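# Set a snap trap using three robot arms

## Task

Using any number of the three arms (bases roughly at arm1 x=-0.06 y=-0.43 z=+0.72 facing +90 deg, arm2 x=-0.50 y=+0.00 z=+0.72 facing +0 deg, arm3 x=+0.58 y=+0.00 z=+0.72 facing +180 deg, angles counter-clockwise from +x), set the snap trap: swing the hammer across to the opposite side so the hold-down bar keeps it there, and tilt the yellow pedal up until the lip of its catch rests on top of the bar's tip. The trap must end flat on the table, everything must stay set without any robot holding it, and the arms must release and back away at the end.

## Robot and tools

Setup: three identical i2rt Big YAM arms (arm1, arm2, arm3), each with six joints, a two-finger gripper and a wrist camera. Mounts are on the tabletop at about z=0.72 m in the shared scene frame (origin on the floor, +z up): arm1 at (-0.06, -0.43) facing +90 deg, arm2 at (-0.50, 0.00) facing 0 deg, arm3 at (0.58, 0.00) facing 180 deg. Reach is about 1.0 m from the joint1 axis. Room cameras cam_high and cam_low are fixed; wrist cameras are arm1_cam_wrist, arm2_cam_wrist, arm3_cam_wrist. With joints 1 and 6 at zero and the hand level and forward, the wrist camera rides on top of the hand looking at the fingertips. The hand point is midway between the fingertips; its z axis runs along the fingers and the fingers close along its y axis.

execute_actions(actions, cameras): actions is a list holding one action or nothing. An action is an object keyed by arm name; each arm gets a "joints" object of absolute joint targets (not offsets), named individually: joint1_rad, joint2_rad, joint3_rad, joint4_rad, joint5_rad, joint6_rad in radians, and gripper_m in metres of fingertip separation. Any subset of arms and joints may be given. Ranges and done-tolerances: joint1_rad -2.879..2.879 (±0.045), rotation about the base, positive counter-clockwise seen from above, 0 points along the base's facing; joint2_rad 0..3.141 (±0.14), shoulder, 0 means upper arm back and near level, increasing lifts it up then forward; joint3_rad 0..3.019 (±0.09), elbow, 0 folded, increasing opens; joint4_rad -1.692..1.57 (±0.055), hand pitch, positive tips fingers up; joint5_rad -1.57..1.57 (±0.03), sideways hand swing, positive to the arm's right; joint6_rad -2.094..2.094 (±0.035), hand roll, positive clockwise viewed from behind; gripper_m 0..0.093 (±0.003), grip force roughly 50-62 N per pad. Everything in one action starts at once; joints finish at different times, so the hand can sweep a wide arc between postures. Max 15 s per action. Unknown keys or out-of-range numbers reject the whole call with no motion. cameras is a list of camera names, or "all"/null/omitted for all, [] for none; the "pictures" line lists the order of returned images. An empty actions list just reports state and images.

wait(seconds): 0 to 10 s with no new commands; returns state and images.
zoom_image(camera, region): enlarges [x0, y0, x1, y1] pixels (origin top-left, at most 504x504) of that camera's most recent full image.
finished_scene(scene): ends scene 1 or 2 permanently after the last command is held; the result reports success and gives the next task. Sending a reply with no tool call ends all remaining scenes.

Reading results: joint_status tells how each commanded joint ended. off_target = stopped short and may still be pushing. contact_stop or time_out = the joint now holds where it stopped, although after time_out it may keep a target up to 0.375, 0.375, 0.113, 0.225, 0.075, 0.3 rad (joints 1-6) away and keep pushing, moving there if freed; on_its_own lists such joints, where "held at" is the held target rather than the actual position. Resend the reported position to relieve pushing. "joint command not followed" (with a cause line) means a safety check blocked that arm's joint targets (the gripper still acts); those joints read not_followed and the arm may retry them on later actions. Tiny target changes may not move a joint; loaded joints sag. limit_stop_at_motor_heat appears after an overheat fault; resend targets then.

Hazards: the arms keep pushing after contact and can push hard. Motors heat under load, even while you think; MOTOR HOT warns from 85 C, and at 100 C an OVER-TEMPERATURE FAULT drops the arm. Hard squeezes between two arms end the run, hard hits may; the self-collision check can be late and ignores fingers, gripper housings and wrist cameras. Don't knock the trap or anything else off the work area, avoid drops, slips, slams and violent pushes, and keep the trap flat. A stop reported in one call cancels the reply's later execute_actions, wait and finished_scene calls.

Cameras: calibration lines give fisheye or pinhole+radial models, K, D and T_world_to_cam (scene frame to camera frame), accurate to a few millimetres and degrees; wrist camera poses derive from joint readings and may be worse.

Each tool is called after ">>>" as a command line: name --argument value for each argument, lists and objects as JSON in quotes; but a table of rows of numbers goes row by row, as --pt "numbers of a row", without its own name.

## Session

>>> execute_actions --actions '[]'

Scene clock: 0.00 s.
Motor temperatures (°C, as the motors report them): arm1=[27 25 26 27 28 25] | arm2=[28 26 25 26 27 25] | arm3=[28 27 26 25 27 24]
arm1.joint_positions: joint1_rad=+0.001 joint2_rad=+0.454 joint3_rad=+1.479 joint4_rad=-1.526 joint5_rad=-0.001 joint6_rad=+0.012 gripper_m=+0.095
arm1.joint_status: not commanded
arm1.hand: x=-0.0490 y=-0.3049 z=+1.3467 quat_wxyz=(-0.361, +0.592, -0.624, -0.360) (m; scene frame)
arm2.joint_positions: joint1_rad=+0.010 joint2_rad=+0.437 joint3_rad=+1.449 joint4_rad=-1.521 joint5_rad=+0.000 joint6_rad=-0.007 gripper_m=+0.095
arm2.joint_status: not commanded
arm2.hand: x=-0.3716 y=+0.0075 z=+1.3304 quat_wxyz=(-0.503, +0.019, -0.864, -0.004) (m; scene frame)
arm3.joint_positions: joint1_rad=-0.010 joint2_rad=+0.436 joint3_rad=+1.467 joint4_rad=-1.532 joint5_rad=-0.016 joint6_rad=-0.003 gripper_m=+0.094
arm3.joint_status: not commanded
arm3.hand: x=+0.4609 y=+0.0072 z=+1.2946 quat_wxyz=(-0.010, -0.860, +0.002, +0.510) (m; scene frame)
pictures: arm1_cam_wrist, arm2_cam_wrist, arm3_cam_wrist, cam_high, cam_low
Images, in order (width x height): arm1_cam_wrist 504x504, arm2_cam_wrist 504x504, arm3_cam_wrist 504x504, cam_high 896x504, cam_low 896x504.

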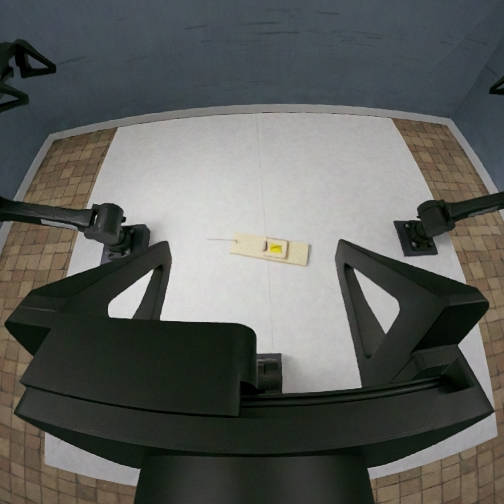

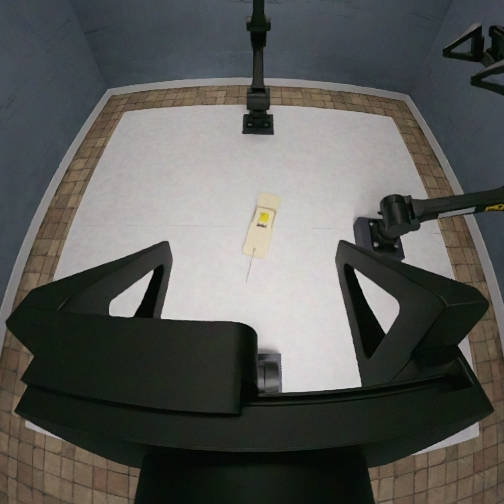

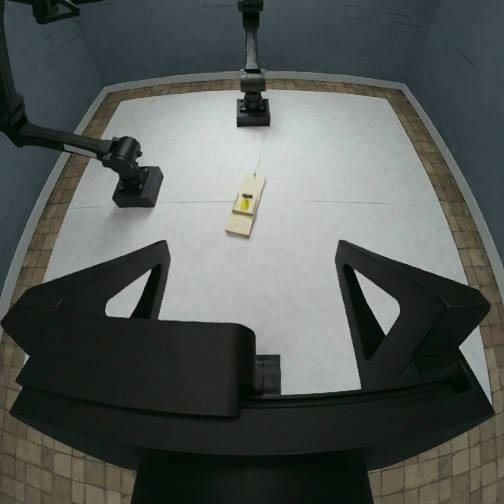

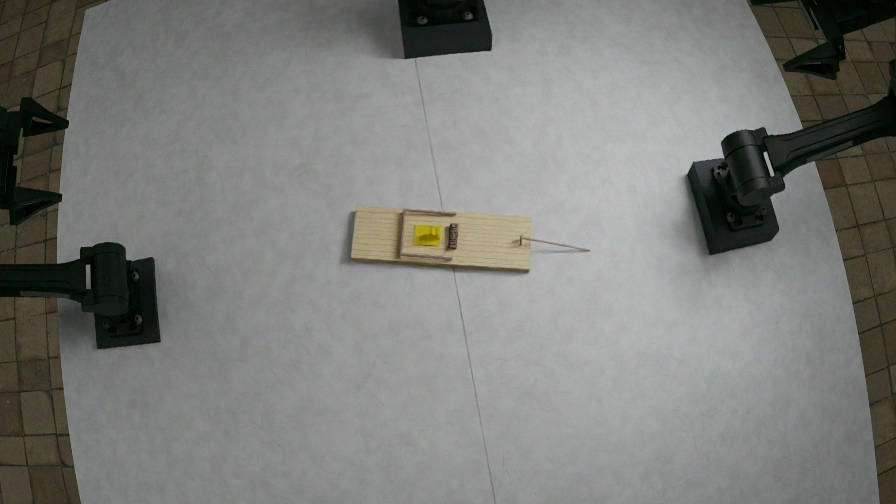

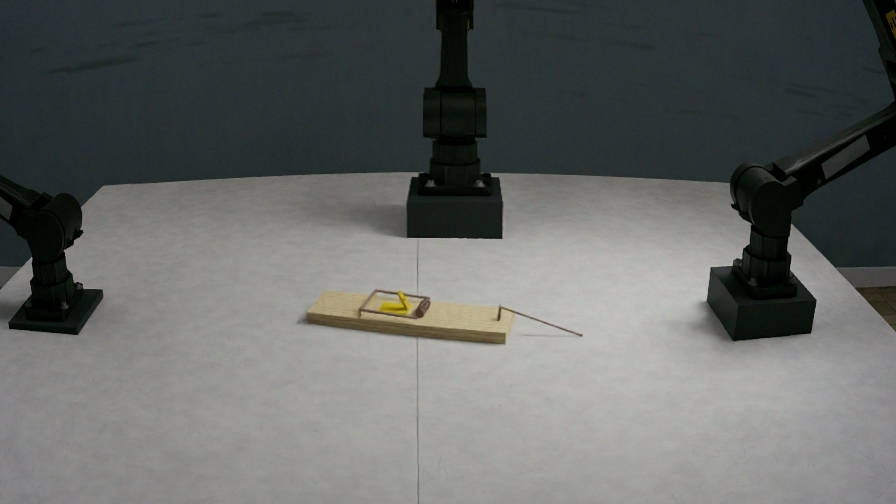

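>>> zoom_image --camera "cam_high" --region '[330, 180, 610, 300]'

>>> zoom_image --camera "cam_low" --region '[290, 260, 600, 370]'

Region (330, 180, 610, 300) of cam_high's 896x504 image, scaled by 1.800, with more detail than that image has; it fills the top 216 rows of this view, and the rest is white.

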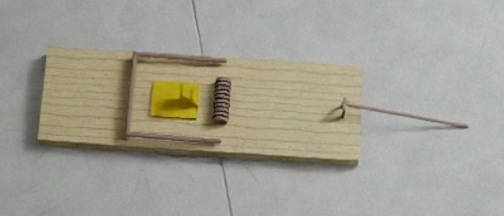

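Region (290, 260, 600, 370) of cam_low's 896x504 image, scaled by 1.626, with more detail than that image has; it fills the top 179 rows of this view, and the rest is white.

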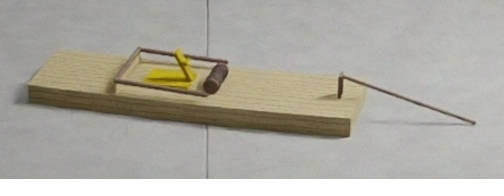

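>>> execute_actions --actions '[{"arm1":{"joints":{"joint3_rad":1.0}},"arm2":{"joints":{"joint2_rad":1.0}},"arm3":{"joints":{"joint4_rad":-1.1}}}]' --cameras '[]'

Scene clock: 50.13 s.
Motor temperatures (°C, as the motors report them): arm1=[27 25 28 27 28 25] | arm2=[28 27 28 26 27 25] | arm3=[28 27 28 25 27 24]
arm1.joint_positions: joint1_rad=+0.001 joint2_rad=+0.458 joint3_rad=+1.007 joint4_rad=-1.526 joint5_rad=-0.001 joint6_rad=+0.012 gripper_m=+0.095
arm1.joint_status: all done
arm1.hand: x=-0.0495 y=-0.2545 z=+1.1353 quat_wxyz=(-0.205, +0.659, -0.693, -0.208) (m; scene frame)
arm2.joint_positions: joint1_rad=+0.010 joint2_rad=+1.001 joint3_rad=+1.449 joint4_rad=-1.521 joint5_rad=+0.000 joint6_rad=-0.007 gripper_m=+0.095
arm2.joint_status: all done
arm2.hand: x=-0.1608 y=+0.0135 z=+1.2080 quat_wxyz=(-0.243, +0.020, -0.970, +0.000) (m; scene frame)
arm3.joint_positions: joint1_rad=-0.010 joint2_rad=+0.436 joint3_rad=+1.467 joint4_rad=-1.124 joint5_rad=-0.016 joint6_rad=-0.003 gripper_m=+0.094
arm3.joint_status: all done
arm3.hand: x=+0.4316 y=+0.0089 z=+1.3899 quat_wxyz=(-0.007, -0.739, +0.002, +0.674) (m; scene frame)
pictures: none
No camera images: the call's "cameras" was empty. Leave "cameras" out to get every camera's image.

>>> execute_actions --actions '[{"arm1":{"joints":{"joint1_rad":-0.30,"joint2_rad":1.315,"joint3_rad":0.667,"joint4_rad":-0.502,"joint6_rad":-0.07,"gripper_m":0.03}},"arm2":{"joints":{"joint2_rad":0.8}},"arm3":{"joints":{"joint1_rad":0.22,"joint2_rad":1.497,"joint3_rad":0.575,"joint4_rad":0.22,"joint5_rad":0.35,"joint6_rad":0.28}}}]'

Scene clock: 114.80 s.
Motor temperatures (°C, as the motors report them): arm1=[27 25 29 27 28 25] | arm2=[28 26 30 26 27 25] | arm3=[28 27 29 25 27 24]
arm1.joint_positions: joint1_rad=-0.297 joint2_rad=+1.313 joint3_rad=+0.675 joint4_rad=-0.520 joint5_rad=-0.001 joint6_rad=-0.062 gripper_m=+0.030
arm1.joint_status: all done
arm1.hand: x=+0.0709 y=-0.0557 z=+0.8404 quat_wxyz=(-0.166, +0.591, -0.780, -0.117) (m; scene frame)
arm2.joint_positions: joint1_rad=+0.010 joint2_rad=+0.799 joint3_rad=+1.449 joint4_rad=-1.521 joint5_rad=+0.000 joint6_rad=-0.007 gripper_m=+0.095
arm2.joint_status: all done
arm2.hand: x=-0.2281 y=+0.0117 z=+1.2656 quat_wxyz=(-0.339, +0.019, -0.940, -0.001) (m; scene frame)
arm3.joint_positions: joint1_rad=+0.209 joint2_rad=+1.497 joint3_rad=+0.571 joint4_rad=+0.199 joint5_rad=+0.347 joint6_rad=+0.268 gripper_m=+0.094
arm3.joint_status: all done
arm3.hand: x=+0.1105 y=-0.0389 z=+0.7853 quat_wxyz=(+0.051, -0.896, +0.100, +0.429) (m; scene frame)
pictures: arm1_cam_wrist, arm2_cam_wrist, arm3_cam_wrist, cam_high, cam_low
camera_calibration (this result's frames):
arm1_cam_wrist: T_world_to_cam=[[0.958861, -0.283119, 0.0207022, -0.0985682], [-0.280825, -0.935372, 0.214981, -0.208005], [-0.0415008, -0.21195, -0.976399, 0.937544], [0, 0, 0, 1]] pos_world=[0.0750092, -0.0237557, 0.962175]
arm2_cam_wrist: T_world_to_cam=[[0.0270572, -0.999632, -0.00180683, 0.0193188], [-0.996817, -0.0268453, -0.0750697, -0.123112], [0.0749936, 0.00383226, -0.997177, 1.40552], [0, 0, 0, 1]] pos_world=[-0.228648, 0.0106204, 1.39235]
arm3_cam_wrist: T_world_to_cam=[[0.230477, 0.972961, 0.0151061, -0.000477501], [0.939536, -0.218465, -0.263715, 0.103779], [-0.253284, 0.0749728, -0.964482, 0.911654], [0, 0, 0, 1]] pos_world=[0.133513, -0.0452126, 0.906649]
Images, in order (width x height): arm1_cam_wrist 504x504, arm2_cam_wrist 504x504, arm3_cam_wrist 504x504, cam_high 896x504, cam_low 896x504.

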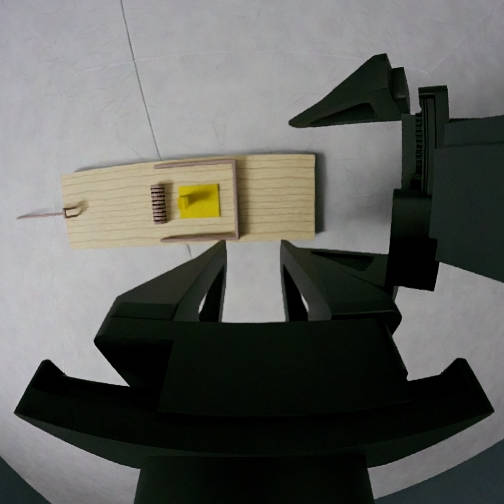

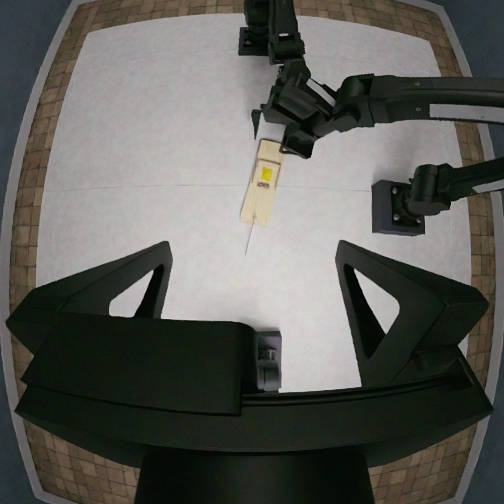

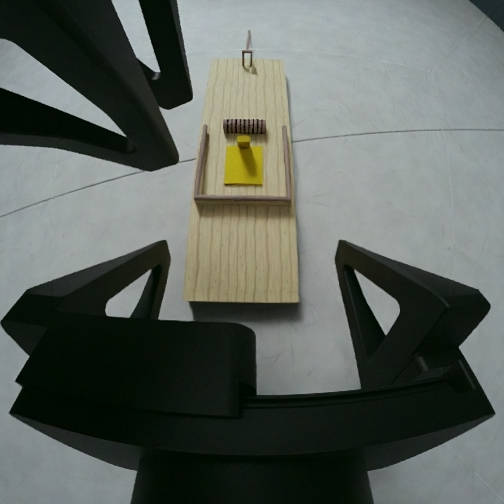

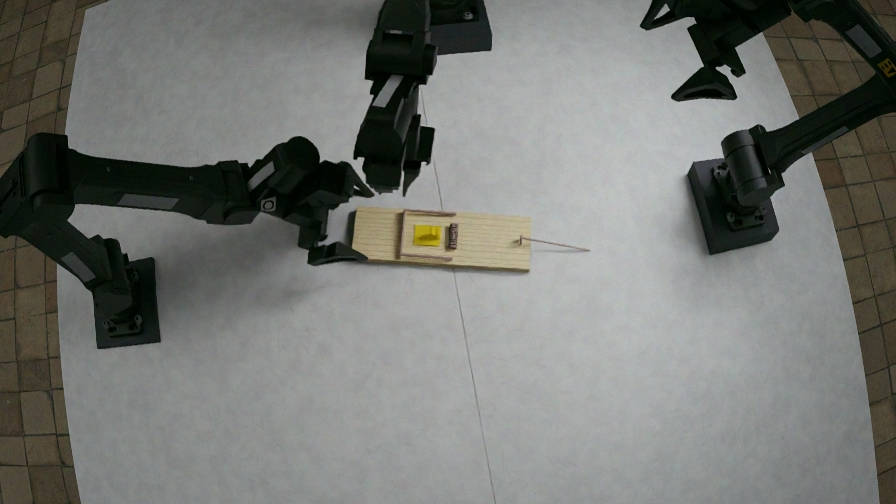

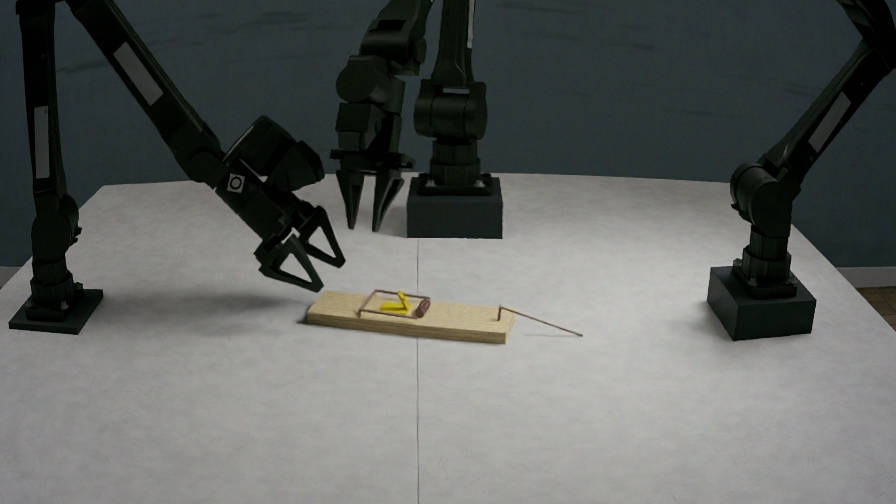

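>>> execute_actions --actions '[{"arm2":{"joints":{"joint1_rad":0.065,"joint2_rad":1.1,"joint3_rad":0.5,"joint4_rad":0.42,"joint5_rad":0.22,"joint6_rad":0.18}},"arm3":{"joints":{"joint1_rad":0.225,"joint2_rad":1.3,"joint3_rad":0.42}}}]' --cameras '[]'

>>> execute_actions --actions '[{"arm2":{"joints":{"joint2_rad":1.497,"joint3_rad":0.357}},"arm1":{"joints":{"joint1_rad":-0.28,"joint2_rad":1.47,"joint3_rad":0.66,"joint4_rad":-0.36}}}]' --cameras '["arm1_cam_wrist","arm2_cam_wrist","cam_low"]'

Scene clock: 153.27 s.
Motor temperatures (°C, as the motors report them): arm1=[27 25 29 27 28 25] | arm2=[28 26 30 26 27 25] | arm3=[28 27 28 25 27 24]
arm1.joint_positions: joint1_rad=-0.297 joint2_rad=+1.313 joint3_rad=+0.675 joint4_rad=-0.520 joint5_rad=-0.001 joint6_rad=-0.062 gripper_m=+0.030
arm1.joint_status: not commanded
arm1.hand: x=+0.0709 y=-0.0557 z=+0.8404 quat_wxyz=(-0.166, +0.591, -0.780, -0.117) (m; scene frame)
arm2.joint_positions: joint1_rad=+0.059 joint2_rad=+1.108 joint3_rad=+0.500 joint4_rad=+0.403 joint5_rad=+0.216 joint6_rad=+0.163 gripper_m=+0.095
arm2.joint_status: all done
arm2.hand: x=-0.0331 y=+0.0020 z=+1.0039 quat_wxyz=(-0.630, -0.097, -0.770, +0.010) (m; scene frame)
arm3.joint_positions: joint1_rad=+0.211 joint2_rad=+1.300 joint3_rad=+0.415 joint4_rad=+0.204 joint5_rad=+0.348 joint6_rad=+0.268 gripper_m=+0.094
arm3.joint_status: all done
arm3.hand: x=+0.1660 y=-0.0275 z=+0.8029 quat_wxyz=(+0.045, -0.887, +0.103, +0.448) (m; scene frame)
pictures: none
No camera images: the call's "cameras" was empty. Leave "cameras" out to get every camera's image.

Scene clock: 154.27 s.
Motor temperatures (°C, as the motors report them): arm1=[27 25 29 27 28 25] | arm2=[28 26 30 26 27 25] | arm3=[28 27 28 25 27 24]
arm1.joint_positions: joint1_rad=-0.288 joint2_rad=+1.475 joint3_rad=+0.667 joint4_rad=-0.377 joint5_rad=-0.001 joint6_rad=-0.062 gripper_m=+0.030
arm1.joint_status: all done
arm1.hand: x=+0.0709 y=-0.0420 z=+0.7894 quat_wxyz=(-0.154, +0.597, -0.780, -0.111) (m; scene frame)
arm2.joint_positions: joint1_rad=+0.059 joint2_rad=+1.487 joint3_rad=+0.351 joint4_rad=+0.415 joint5_rad=+0.216 joint6_rad=+0.163 gripper_m=+0.095
arm2.joint_status: all done
arm2.hand: x=-0.0978 y=-0.0048 z=+0.7798 quat_wxyz=(-0.416, -0.080, -0.904, +0.051) (m; scene frame)
arm3.joint_positions: joint1_rad=+0.211 joint2_rad=+1.300 joint3_rad=+0.415 joint4_rad=+0.204 joint5_rad=+0.348 joint6_rad=+0.268 gripper_m=+0.094
arm3.joint_status: not commanded
arm3.hand: x=+0.1660 y=-0.0275 z=+0.8029 quat_wxyz=(+0.045, -0.887, +0.103, +0.448) (m; scene frame)
pictures: arm1_cam_wrist, arm2_cam_wrist, cam_low
camera_calibration (this result's frames):
arm1_cam_wrist: T_world_to_cam=[[0.961869, -0.27282, 0.0194057, -0.0922902], [-0.269333, -0.932443, 0.240852, -0.205269], [-0.0476147, -0.236895, -0.970368, 0.885247], [0, 0, 0, 1]] pos_world=[0.0756362, -0.00686967, 0.910246]
arm2_cam_wrist: T_world_to_cam=[[-0.1953, -0.980678, 0.0113566, -0.033477], [-0.951512, 0.18666, -0.244506, 0.107455], [0.237661, -0.058558, -0.969581, 0.905486], [0, 0, 0, 1]] pos_world=[-0.119493, 0.000135757, 0.904596]
Images, in order (width x height): arm1_cam_wrist 504x504, arm2_cam_wrist 504x504, cam_low 896x504.

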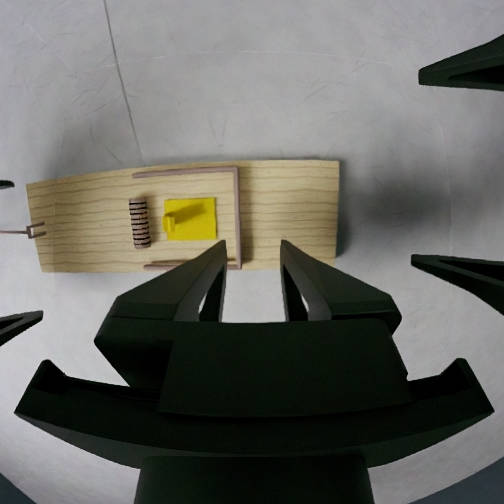

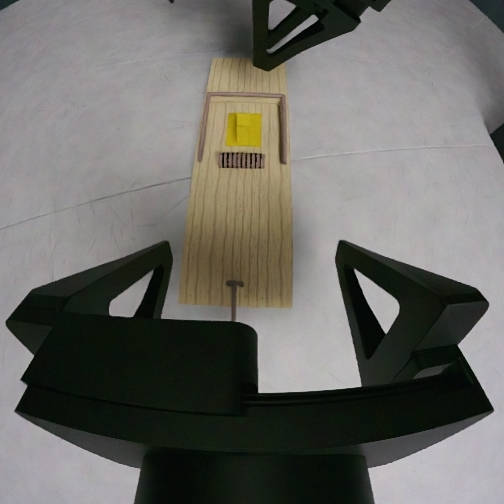

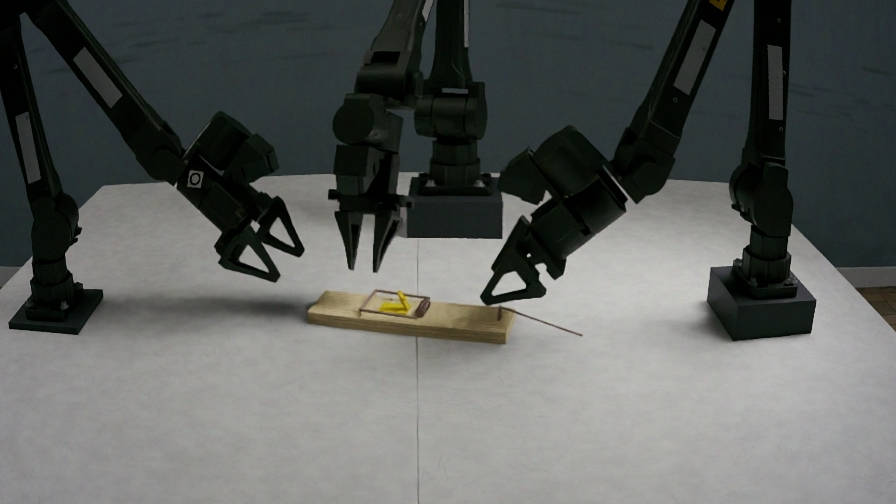

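>>> execute_actions --actions '[{"arm2":{"joints":{"joint1_rad":0.098,"joint2_rad":1.60,"joint3_rad":0.345,"joint4_rad":0.55}},"arm1":{"joints":{"joint1_rad":-0.252,"joint2_rad":1.54,"joint3_rad":0.64,"joint4_rad":-0.275}}}]' --cameras '["arm1_cam_wrist","arm2_cam_wrist","cam_low"]'

Scene clock: 175.10 s.
Motor temperatures (°C, as the motors report them): arm1=[27 26 28 27 28 25] | arm2=[28 27 29 26 27 25] | arm3=[28 27 29 25 28 24]
arm1.joint_positions: joint1_rad=-0.256 joint2_rad=+1.537 joint3_rad=+0.649 joint4_rad=-0.293 joint5_rad=-0.001 joint6_rad=-0.063 gripper_m=+0.030
arm1.joint_status: all done
arm1.hand: x=+0.0586 y=-0.0362 z=+0.7669 quat_wxyz=(-0.154, +0.609, -0.769, -0.114) (m; scene frame)
arm2.joint_positions: joint1_rad=+0.093 joint2_rad=+1.590 joint3_rad=+0.349 joint4_rad=+0.534 joint5_rad=+0.217 joint6_rad=+0.164 gripper_m=+0.095
arm2.joint_status: all done
arm2.hand: x=-0.0941 y=+0.0091 z=+0.7614 quat_wxyz=(-0.423, -0.066, -0.903, +0.043) (m; scene frame)
arm3.joint_positions: joint1_rad=+0.211 joint2_rad=+1.300 joint3_rad=+0.415 joint4_rad=+0.204 joint5_rad=+0.348 joint6_rad=+0.268 gripper_m=+0.094
arm3.joint_status: not commanded
arm3.hand: x=+0.1660 y=-0.0275 z=+0.8029 quat_wxyz=(+0.045, -0.887, +0.103, +0.448) (m; scene frame)
pictures: arm1_cam_wrist, arm2_cam_wrist, cam_low
camera_calibration (this result's frames):
arm1_cam_wrist: T_world_to_cam=[[0.970164, -0.24165, 0.0196595, -0.0780816], [-0.239352, -0.941702, 0.236451, -0.196515], [-0.0386249, -0.234102, -0.971445, 0.864573], [0, 0, 0, 1]] pos_world=[0.0621099, -0.00152877, 0.887886]
arm2_cam_wrist: T_world_to_cam=[[-0.162749, -0.986638, 0.00760048, -0.012989], [-0.953798, 0.15535, -0.257169, 0.11362], [0.252552, -0.0491033, -0.966336, 0.886437], [0, 0, 0, 1]] pos_world=[-0.117615, 0.0130606, 0.885914]
Images, in order (width x height): arm1_cam_wrist 504x504, arm2_cam_wrist 504x504, cam_low 896x504.

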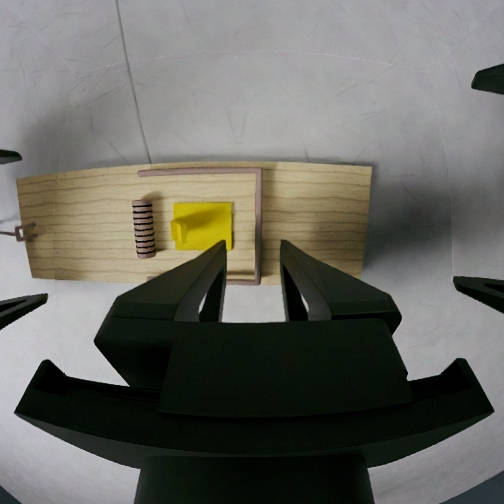

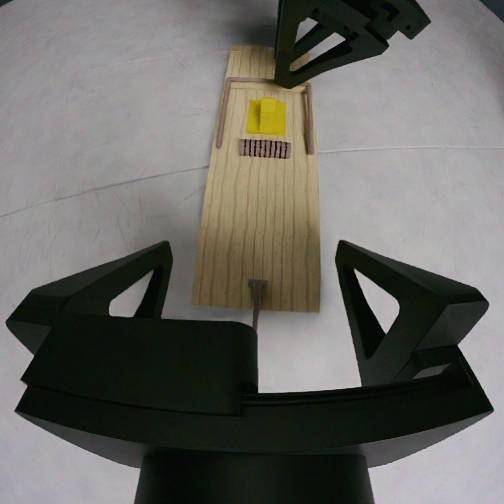

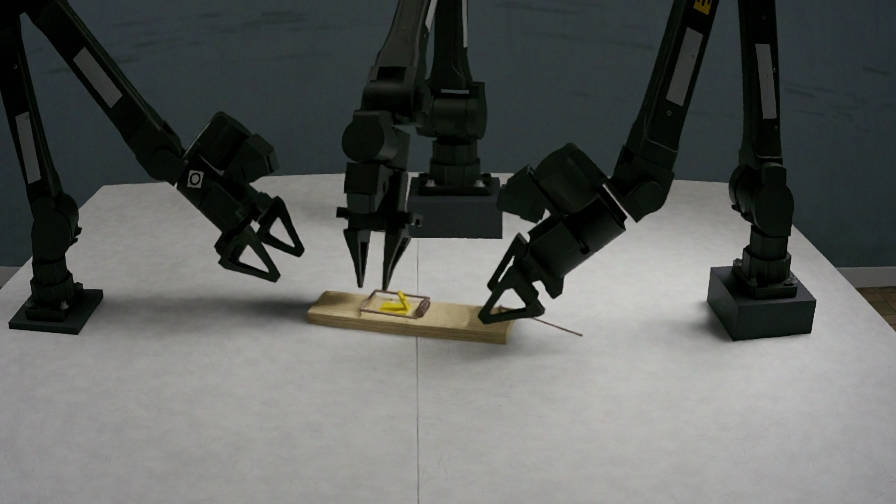

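>>> execute_actions --actions '[{"arm2":{"joints":{"joint2_rad":1.74,"joint3_rad":0.325,"joint4_rad":0.71,"joint6_rad":0.21}},"arm1":{"joints":{"joint2_rad":1.58,"joint3_rad":0.594,"joint4_rad":-0.19,"gripper_m":0.022}}}]' --cameras '["arm1_cam_wrist","arm2_cam_wrist","cam_low"]'

>>> zoom_image --camera "cam_low" --region '[300, 250, 600, 370]'

Scene clock: 189.07 s.
Motor temperatures (°C, as the motors report them): arm1=[27 26 28 27 28 25] | arm2=[28 27 28 26 27 25] | arm3=[28 27 29 25 28 24]
arm1.joint_positions: joint1_rad=-0.256 joint2_rad=+1.569 joint3_rad=+0.607 joint4_rad=-0.207 joint5_rad=-0.002 joint6_rad=-0.062 gripper_m=+0.022
arm1.joint_status: all done
arm1.hand: x=+0.0561 y=-0.0437 z=+0.7492 quat_wxyz=(-0.159, +0.608, -0.769, -0.118) (m; scene frame)
arm2.joint_positions: joint1_rad=+0.093 joint2_rad=+1.728 joint3_rad=+0.329 joint4_rad=+0.694 joint5_rad=+0.217 joint6_rad=+0.194 gripper_m=+0.095
arm2.joint_status: all done
arm2.hand: x=-0.1006 y=+0.0081 z=+0.7332 quat_wxyz=(-0.425, -0.079, -0.901, +0.037) (m; scene frame)
arm3.joint_positions: joint1_rad=+0.211 joint2_rad=+1.300 joint3_rad=+0.415 joint4_rad=+0.204 joint5_rad=+0.348 joint6_rad=+0.268 gripper_m=+0.094
arm3.joint_status: not commanded
arm3.hand: x=+0.1660 y=-0.0275 z=+0.8029 quat_wxyz=(+0.045, -0.887, +0.103, +0.448) (m; scene frame)
pictures: arm1_cam_wrist, arm2_cam_wrist, cam_low
camera_calibration (this result's frames):
arm1_cam_wrist: T_world_to_cam=[[0.970066, -0.242067, 0.0193936, -0.0768524], [-0.240154, -0.944407, 0.224549, -0.191115], [-0.0360406, -0.222485, -0.97427, 0.848065], [0, 0, 0, 1]] pos_world=[0.0592196, -0.0104122, 0.87065]
arm2_cam_wrist: T_world_to_cam=[[-0.181676, -0.983229, -0.0159449, 0.000505341], [-0.948757, 0.179524, -0.260059, 0.102706], [0.25856, -0.0321186, -0.965461, 0.860605], [0, 0, 0, 1]] pos_world=[-0.124983, 0.00970018, 0.857599]
Images, in order (width x height): arm1_cam_wrist 504x504, arm2_cam_wrist 504x504, cam_low 896x504.

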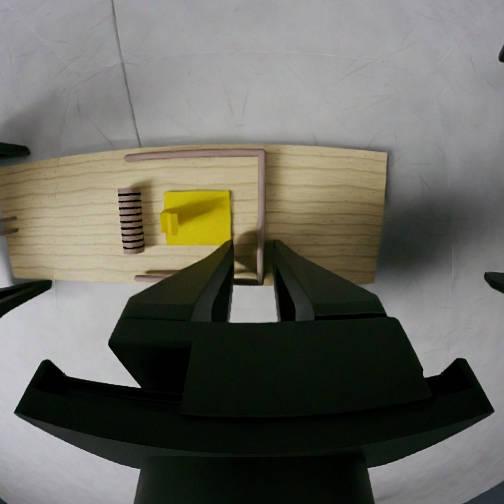

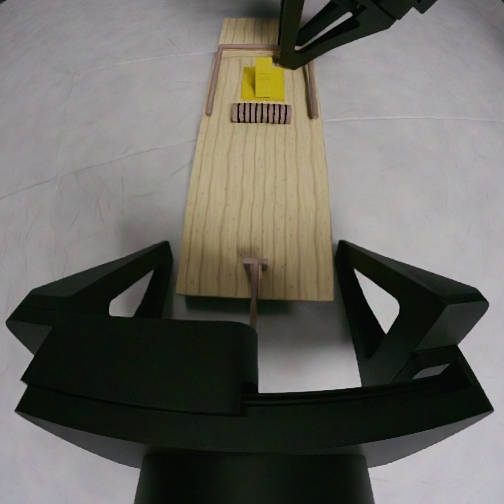

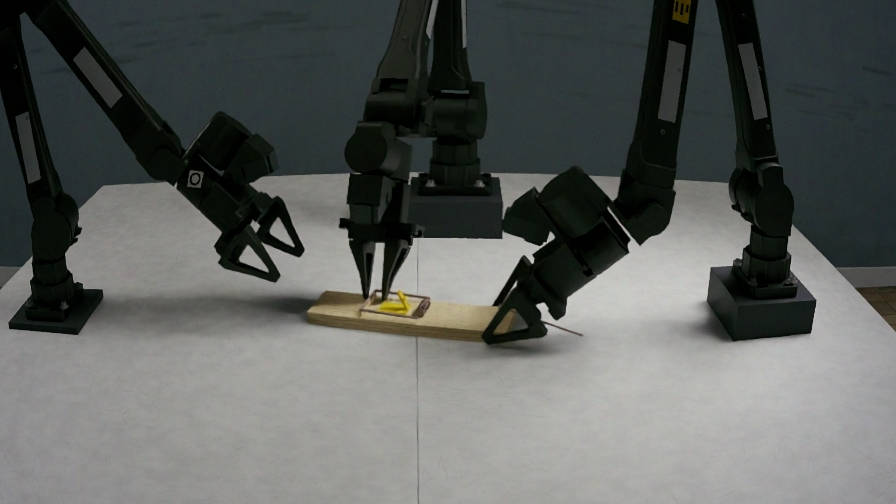

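Region (300, 250, 600, 370) of cam_low's 896x504 image, scaled by 1.680, with more detail than that image has; it fills the top 202 rows of this view, and the rest is white.

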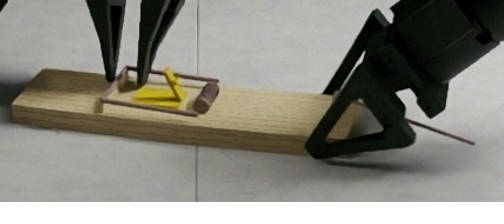

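>>> execute_actions --actions '[{"arm2":{"joints":{"gripper_m":0.07}},"arm1":{"joints":{"joint3_rad":0.572}}}]' --cameras '["arm1_cam_wrist","cam_low"]'

>>> execute_actions --actions '[{"arm1":{"joints":{"gripper_m":0.0}}}]' --cameras '["arm1_cam_wrist","cam_low"]'

Scene clock: 220.70 s.
Motor temperatures (°C, as the motors report them): arm1=[27 26 28 27 28 25] | arm2=[28 27 28 26 27 25] | arm3=[28 27 29 25 28 24]
arm1.joint_positions: joint1_rad=-0.256 joint2_rad=+1.569 joint3_rad=+0.599 joint4_rad=-0.191 joint5_rad=-0.002 joint6_rad=-0.062 gripper_m=+0.022
arm1.joint_status: all done
arm1.hand: x=+0.0558 y=-0.0443 z=+0.7483 quat_wxyz=(-0.162, +0.608, -0.768, -0.120) (m; scene frame)
arm2.joint_positions: joint1_rad=+0.093 joint2_rad=+1.728 joint3_rad=+0.329 joint4_rad=+0.694 joint5_rad=+0.220 joint6_rad=+0.196 gripper_m=+0.080
arm2.joint_status: gripper_m off_target (ended at +0.080, target +0.070)
arm2.hand: x=-0.1006 y=+0.0076 z=+0.7332 quat_wxyz=(-0.425, -0.081, -0.901, +0.037) (m; scene frame)
arm3.joint_positions: joint1_rad=+0.211 joint2_rad=+1.300 joint3_rad=+0.415 joint4_rad=+0.204 joint5_rad=+0.348 joint6_rad=+0.268 gripper_m=+0.094
arm3.joint_status: not commanded
arm3.hand: x=+0.1660 y=-0.0275 z=+0.8029 quat_wxyz=(+0.045, -0.887, +0.103, +0.448) (m; scene frame)
pictures: arm1_cam_wrist, cam_low
camera_calibration (this result's frames):
arm1_cam_wrist: T_world_to_cam=[[0.97, -0.2423, 0.019774, -0.077081], [-0.240743, -0.946079, 0.216743, -0.18579], [-0.0338091, -0.215002, -0.976028, 0.848493], [0, 0, 0, 1]] pos_world=[0.0587277, -0.0120218, 0.869947]
Images, in order (width x height): arm1_cam_wrist 504x504, cam_low 896x504.

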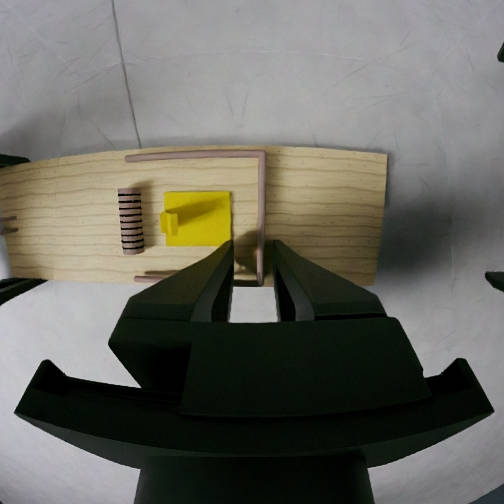

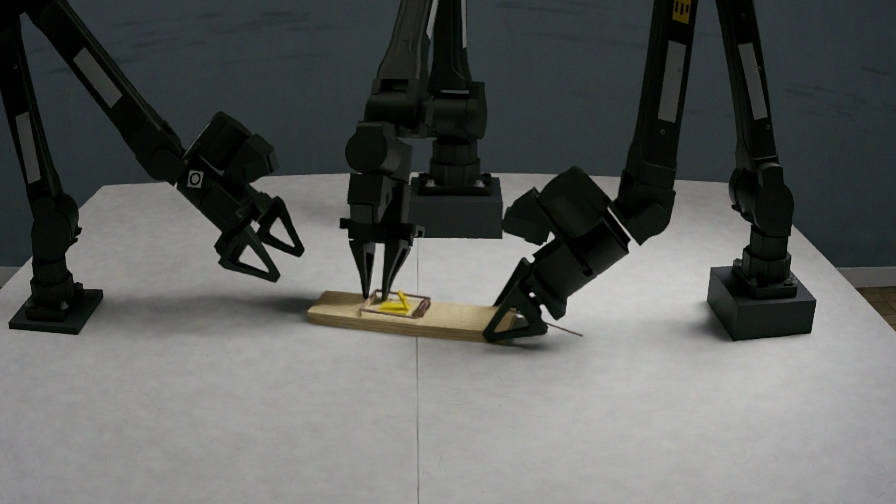

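Scene clock: 221.20 s.
Motor temperatures (°C, as the motors report them): arm1=[27 26 28 27 28 25] | arm2=[28 27 28 26 27 25] | arm3=[28 27 29 25 28 24]
arm1.joint_positions: joint1_rad=-0.259 joint2_rad=+1.569 joint3_rad=+0.599 joint4_rad=-0.191 joint5_rad=+0.008 joint6_rad=-0.062 gripper_m=+0.003
arm1.joint_status: all done
arm1.hand: x=+0.0586 y=-0.0451 z=+0.7483 quat_wxyz=(-0.165, +0.606, -0.769, -0.116) (m; scene frame)
arm2.joint_positions: joint1_rad=+0.093 joint2_rad=+1.728 joint3_rad=+0.327 joint4_rad=+0.696 joint5_rad=+0.221 joint6_rad=+0.197 gripper_m=+0.080
arm2.joint_status: not commanded
arm2.hand: x=-0.1016 y=+0.0074 z=+0.7331 quat_wxyz=(-0.425, -0.082, -0.901, +0.037) (m; scene frame)
arm3.joint_positions: joint1_rad=+0.211 joint2_rad=+1.300 joint3_rad=+0.415 joint4_rad=+0.204 joint5_rad=+0.348 joint6_rad=+0.268 gripper_m=+0.094
arm3.joint_status: not commanded
arm3.hand: x=+0.1660 y=-0.0275 z=+0.8029 quat_wxyz=(+0.045, -0.887, +0.103, +0.448) (m; scene frame)
pictures: arm1_cam_wrist, cam_low
camera_calibration (this result's frames):
arm1_cam_wrist: T_world_to_cam=[[0.968118, -0.248864, 0.0285444, -0.0866984], [-0.249036, -0.94392, 0.216786, -0.185287], [-0.0270065, -0.216983, -0.975802, 0.847779], [0, 0, 0, 1]] pos_world=[0.0606868, -0.0125189, 0.869906]
Images, in order (width x height): arm1_cam_wrist 504x504, cam_low 896x504.

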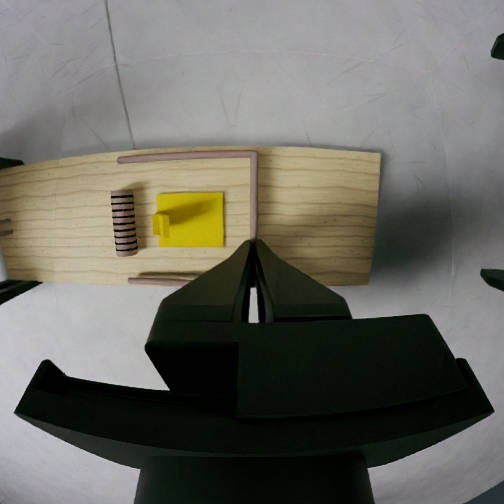

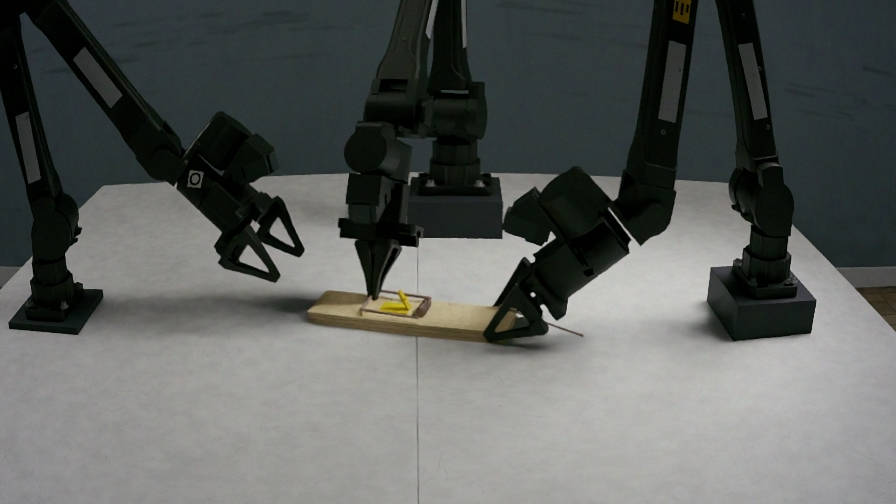

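>>> execute_actions --actions '[{"arm1":{"joints":{"joint1_rad":-0.222,"joint2_rad":1.462,"joint3_rad":0.628,"joint4_rad":-0.317,"joint5_rad":0.018,"joint6_rad":-0.03}}}]' --cameras '["cam_low"]'

Scene clock: 246.87 s.
Motor temperatures (°C, as the motors report them): arm1=[27 26 28 27 28 25] | arm2=[28 27 28 26 27 25] | arm3=[28 27 29 25 28 24]
arm1.joint_positions: joint1_rad=-0.243 joint2_rad=+1.474 joint3_rad=+0.599 joint4_rad=-0.292 joint5_rad=+0.029 joint6_rad=-0.030 gripper_m=+0.003
arm1.joint_status: all done
arm1.hand: x=+0.0537 y=-0.0527 z=+0.7742 quat_wxyz=(-0.166, +0.598, -0.776, -0.110) (m; scene frame)
arm2.joint_positions: joint1_rad=+0.091 joint2_rad=+1.728 joint3_rad=+0.323 joint4_rad=+0.710 joint5_rad=+0.241 joint6_rad=+0.207 gripper_m=+0.080
arm2.joint_status: not commanded
arm2.hand: x=-0.1016 y=+0.0033 z=+0.7353 quat_wxyz=(-0.430, -0.092, -0.897, +0.044) (m; scene frame)
arm3.joint_positions: joint1_rad=+0.211 joint2_rad=+1.300 joint3_rad=+0.415 joint4_rad=+0.204 joint5_rad=+0.348 joint6_rad=+0.268 gripper_m=+0.094
arm3.joint_status: not commanded
arm3.hand: x=+0.1660 y=-0.0275 z=+0.8029 quat_wxyz=(+0.045, -0.887, +0.103, +0.448) (m; scene frame)
pictures: cam_low
Images, in order (width x height): cam_low 896x504.

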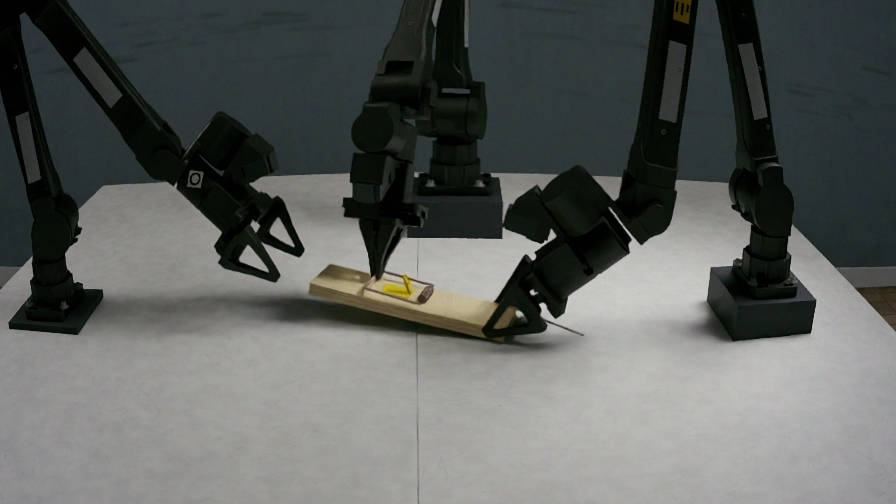

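>>> execute_actions --actions '[{"arm1":{"joints":{"joint1_rad":-0.259,"joint2_rad":1.572,"joint3_rad":0.605,"joint4_rad":-0.19,"joint5_rad":0.008,"joint6_rad":-0.062}},"arm3":{"joints":{"joint1_rad":0.16,"joint2_rad":1.45,"joint4_rad":0.575,"gripper_m":0}}}]' --cameras '[]'

>>> execute_actions --actions '[{"arm3":{"joints":{"joint2_rad":1.59,"joint3_rad":0.485}}}]' --cameras '["cam_low","cam_high","arm3_cam_wrist"]'

Scene clock: 261.17 s.
Motor temperatures (°C, as the motors report them): arm1=[27 26 29 27 28 25] | arm2=[28 27 28 26 27 25] | arm3=[28 27 29 25 28 24]
arm1.joint_positions: joint1_rad=-0.254 joint2_rad=+1.564 joint3_rad=+0.599 joint4_rad=-0.205 joint5_rad=+0.011 joint6_rad=-0.047 gripper_m=+0.003
arm1.joint_status: all done
arm1.hand: x=+0.0568 y=-0.0472 z=+0.7486 quat_wxyz=(-0.161, +0.602, -0.774, -0.114) (m; scene frame)
arm2.joint_positions: joint1_rad=+0.091 joint2_rad=+1.730 joint3_rad=+0.321 joint4_rad=+0.708 joint5_rad=+0.226 joint6_rad=+0.205 gripper_m=+0.080
arm2.joint_status: not commanded
arm2.hand: x=-0.1031 y=+0.0057 z=+0.7334 quat_wxyz=(-0.427, -0.087, -0.899, +0.038) (m; scene frame)
arm3.joint_positions: joint1_rad=+0.170 joint2_rad=+1.461 joint3_rad=+0.415 joint4_rad=+0.553 joint5_rad=+0.348 joint6_rad=+0.269 gripper_m=+0.001
arm3.joint_status: all done
arm3.hand: x=+0.1298 y=-0.0163 z=+0.8056 quat_wxyz=(+0.029, -0.840, +0.134, +0.525) (m; scene frame)
pictures: none
No camera images: the call's "cameras" was empty. Leave "cameras" out to get every camera's image.

Scene clock: 262.00 s.
Motor temperatures (°C, as the motors report them): arm1=[27 26 29 27 28 25] | arm2=[28 27 28 26 27 25] | arm3=[28 27 29 25 28 24]
arm1.joint_positions: joint1_rad=-0.254 joint2_rad=+1.564 joint3_rad=+0.599 joint4_rad=-0.205 joint5_rad=+0.011 joint6_rad=-0.047 gripper_m=+0.003
arm1.joint_status: not commanded
arm1.hand: x=+0.0568 y=-0.0472 z=+0.7486 quat_wxyz=(-0.161, +0.602, -0.774, -0.114) (m; scene frame)
arm2.joint_positions: joint1_rad=+0.091 joint2_rad=+1.730 joint3_rad=+0.321 joint4_rad=+0.708 joint5_rad=+0.226 joint6_rad=+0.205 gripper_m=+0.080
arm2.joint_status: not commanded
arm2.hand: x=-0.1031 y=+0.0057 z=+0.7334 quat_wxyz=(-0.427, -0.087, -0.899, +0.038) (m; scene frame)
arm3.joint_positions: joint1_rad=+0.170 joint2_rad=+1.601 joint3_rad=+0.450 joint4_rad=+0.555 joint5_rad=+0.348 joint6_rad=+0.269 gripper_m=+0.001
arm3.joint_status: all done
arm3.hand: x=+0.1245 y=-0.0178 z=+0.7596 quat_wxyz=(+0.042, -0.865, +0.128, +0.483) (m; scene frame)
pictures: arm3_cam_wrist, cam_high, cam_low
camera_calibration (this result's frames):
arm3_cam_wrist: T_world_to_cam=[[0.270051, 0.961961, -0.0412631, 0.0139066], [0.888101, -0.265414, -0.375276, 0.178688], [-0.371953, 0.0646979, -0.925994, 0.874227], [0, 0, 0, 1]] pos_world=[0.162723, -0.0225121, 0.87716]
Images, in order (width x height): arm3_cam_wrist 504x504, cam_high 896x504, cam_low 896x504.

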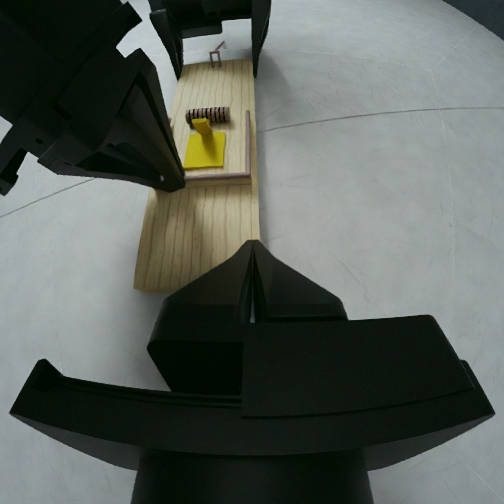

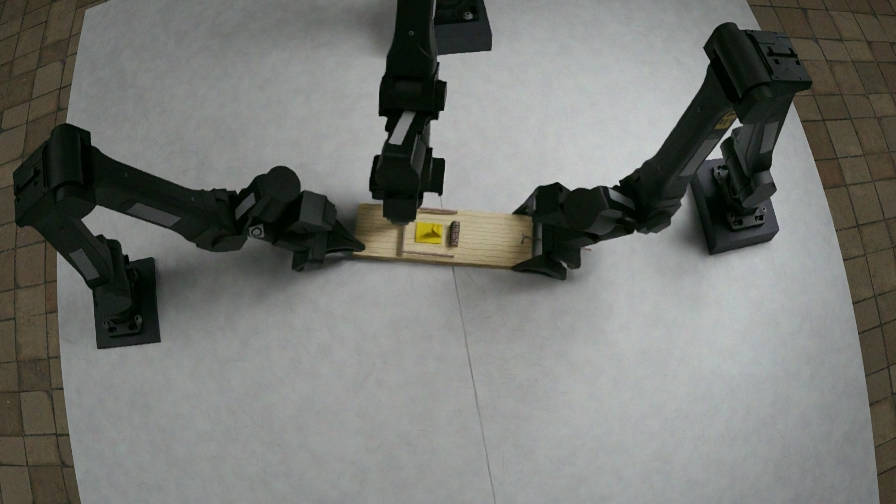

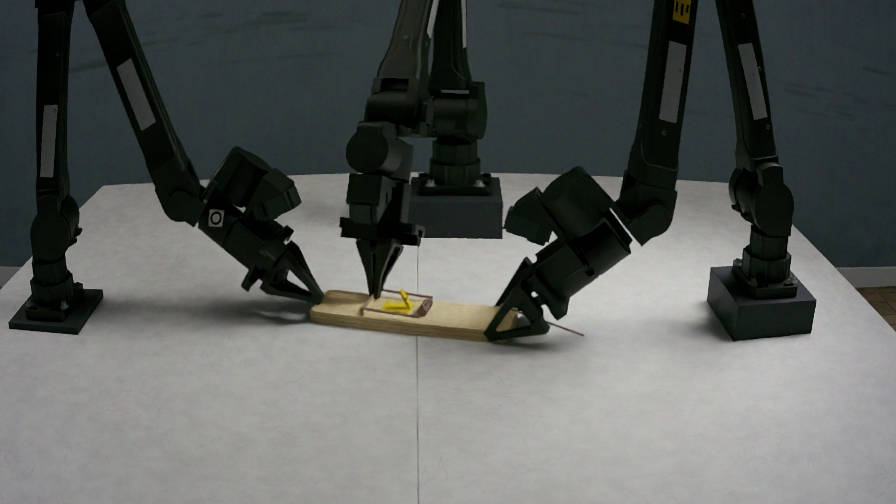

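>>> execute_actions --actions '[{"arm3":{"joints":{"joint1_rad":0.222,"joint3_rad":0.515}}}]' --cameras '[]'

>>> execute_actions --actions '[{"arm3":{"joints":{"joint2_rad":1.68}}}]' --cameras '["arm3_cam_wrist"]'

>>> execute_actions --actions '[{"arm1":{"joints":{"joint1_rad":-0.222,"joint2_rad":1.462,"joint3_rad":0.65,"joint4_rad":-0.325,"joint5_rad":0.018,"joint6_rad":-0.03}}}]' --cameras '["cam_low"]'

Scene clock: 276.67 s.
Motor temperatures (°C, as the motors report them): arm1=[27 26 29 27 28 25] | arm2=[28 27 28 26 27 25] | arm3=[28 27 29 25 28 24]
arm1.joint_positions: joint1_rad=-0.254 joint2_rad=+1.564 joint3_rad=+0.599 joint4_rad=-0.205 joint5_rad=+0.011 joint6_rad=-0.047 gripper_m=+0.003
arm1.joint_status: not commanded
arm1.hand: x=+0.0568 y=-0.0472 z=+0.7486 quat_wxyz=(-0.161, +0.602, -0.774, -0.114) (m; scene frame)
arm2.joint_positions: joint1_rad=+0.091 joint2_rad=+1.730 joint3_rad=+0.321 joint4_rad=+0.708 joint5_rad=+0.226 joint6_rad=+0.205 gripper_m=+0.080
arm2.joint_status: not commanded
arm2.hand: x=-0.1031 y=+0.0057 z=+0.7334 quat_wxyz=(-0.427, -0.087, -0.899, +0.038) (m; scene frame)
arm3.joint_positions: joint1_rad=+0.214 joint2_rad=+1.601 joint3_rad=+0.480 joint4_rad=+0.555 joint5_rad=+0.349 joint6_rad=+0.269 gripper_m=+0.001
arm3.joint_status: all done
arm3.hand: x=+0.1120 y=-0.0407 z=+0.7706 quat_wxyz=(+0.028, -0.861, +0.111, +0.496) (m; scene frame)
pictures: none
No camera images: the call's "cameras" was empty. Leave "cameras" out to get every camera's image.

Scene clock: 277.37 s.
Motor temperatures (°C, as the motors report them): arm1=[27 26 29 27 28 25] | arm2=[28 27 28 26 27 25] | arm3=[28 27 29 25 28 24]
arm1.joint_positions: joint1_rad=-0.254 joint2_rad=+1.564 joint3_rad=+0.599 joint4_rad=-0.204 joint5_rad=+0.011 joint6_rad=-0.048 gripper_m=+0.003
arm1.joint_status: not commanded
arm1.hand: x=+0.0568 y=-0.0470 z=+0.7487 quat_wxyz=(-0.161, +0.602, -0.773, -0.114) (m; scene frame)
arm2.joint_positions: joint1_rad=+0.091 joint2_rad=+1.730 joint3_rad=+0.321 joint4_rad=+0.708 joint5_rad=+0.226 joint6_rad=+0.202 gripper_m=+0.080
arm2.joint_status: not commanded
arm2.hand: x=-0.1031 y=+0.0057 z=+0.7334 quat_wxyz=(-0.427, -0.086, -0.899, +0.039) (m; scene frame)
arm3.joint_positions: joint1_rad=+0.214 joint2_rad=+1.664 joint3_rad=+0.492 joint4_rad=+0.571 joint5_rad=+0.353 joint6_rad=+0.269 gripper_m=+0.001
arm3.joint_status: all done
arm3.hand: x=+0.1106 y=-0.0408 z=+0.7501 quat_wxyz=(+0.034, -0.869, +0.109, +0.482) (m; scene frame)
pictures: arm3_cam_wrist
camera_calibration (this result's frames):
arm3_cam_wrist: T_world_to_cam=[[0.231137, 0.972221, -0.0369032, 0.0407945], [0.899576, -0.228007, -0.372526, 0.179594], [-0.370592, 0.0529073, -0.927288, 0.862085], [0, 0, 0, 1]] pos_world=[0.148494, -0.0443233, 0.86781]
Images, in order (width x height): arm3_cam_wrist 504x504.

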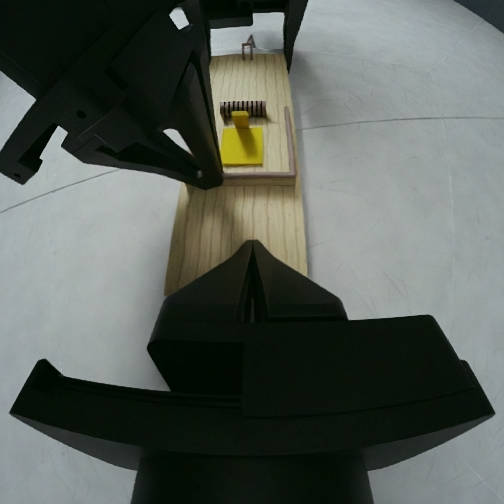

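Scene clock: 278.17 s.
Motor temperatures (°C, as the motors report them): arm1=[27 26 29 27 28 25] | arm2=[28 27 28 26 27 25] | arm3=[28 27 29 25 28 24]
arm1.joint_positions: joint1_rad=-0.237 joint2_rad=+1.490 joint3_rad=+0.605 joint4_rad=-0.300 joint5_rad=+0.026 joint6_rad=-0.027 gripper_m=+0.003
arm1.joint_status: all done
arm1.hand: x=+0.0509 y=-0.0523 z=+0.7699 quat_wxyz=(-0.158, +0.601, -0.776, -0.107) (m; scene frame)
arm2.joint_positions: joint1_rad=+0.091 joint2_rad=+1.730 joint3_rad=+0.320 joint4_rad=+0.708 joint5_rad=+0.240 joint6_rad=+0.210 gripper_m=+0.080
arm2.joint_status: not commanded
arm2.hand: x=-0.1042 y=+0.0029 z=+0.7333 quat_wxyz=(-0.427, -0.092, -0.898, +0.044) (m; scene frame)
arm3.joint_positions: joint1_rad=+0.214 joint2_rad=+1.664 joint3_rad=+0.502 joint4_rad=+0.580 joint5_rad=+0.353 joint6_rad=+0.269 gripper_m=+0.001
arm3.joint_status: not commanded
arm3.hand: x=+0.1047 y=-0.0421 z=+0.7554 quat_wxyz=(+0.032, -0.864, +0.110, +0.490) (m; scene frame)
pictures: cam_low
Images, in order (width x height): cam_low 896x504.

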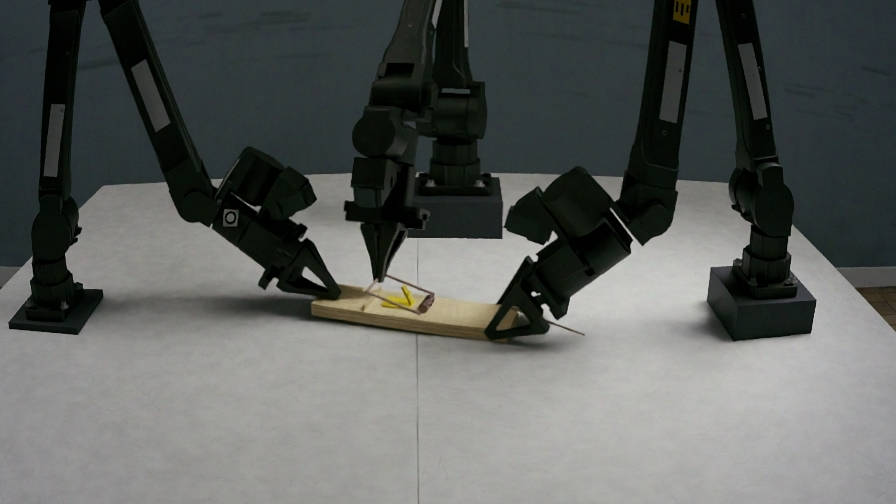

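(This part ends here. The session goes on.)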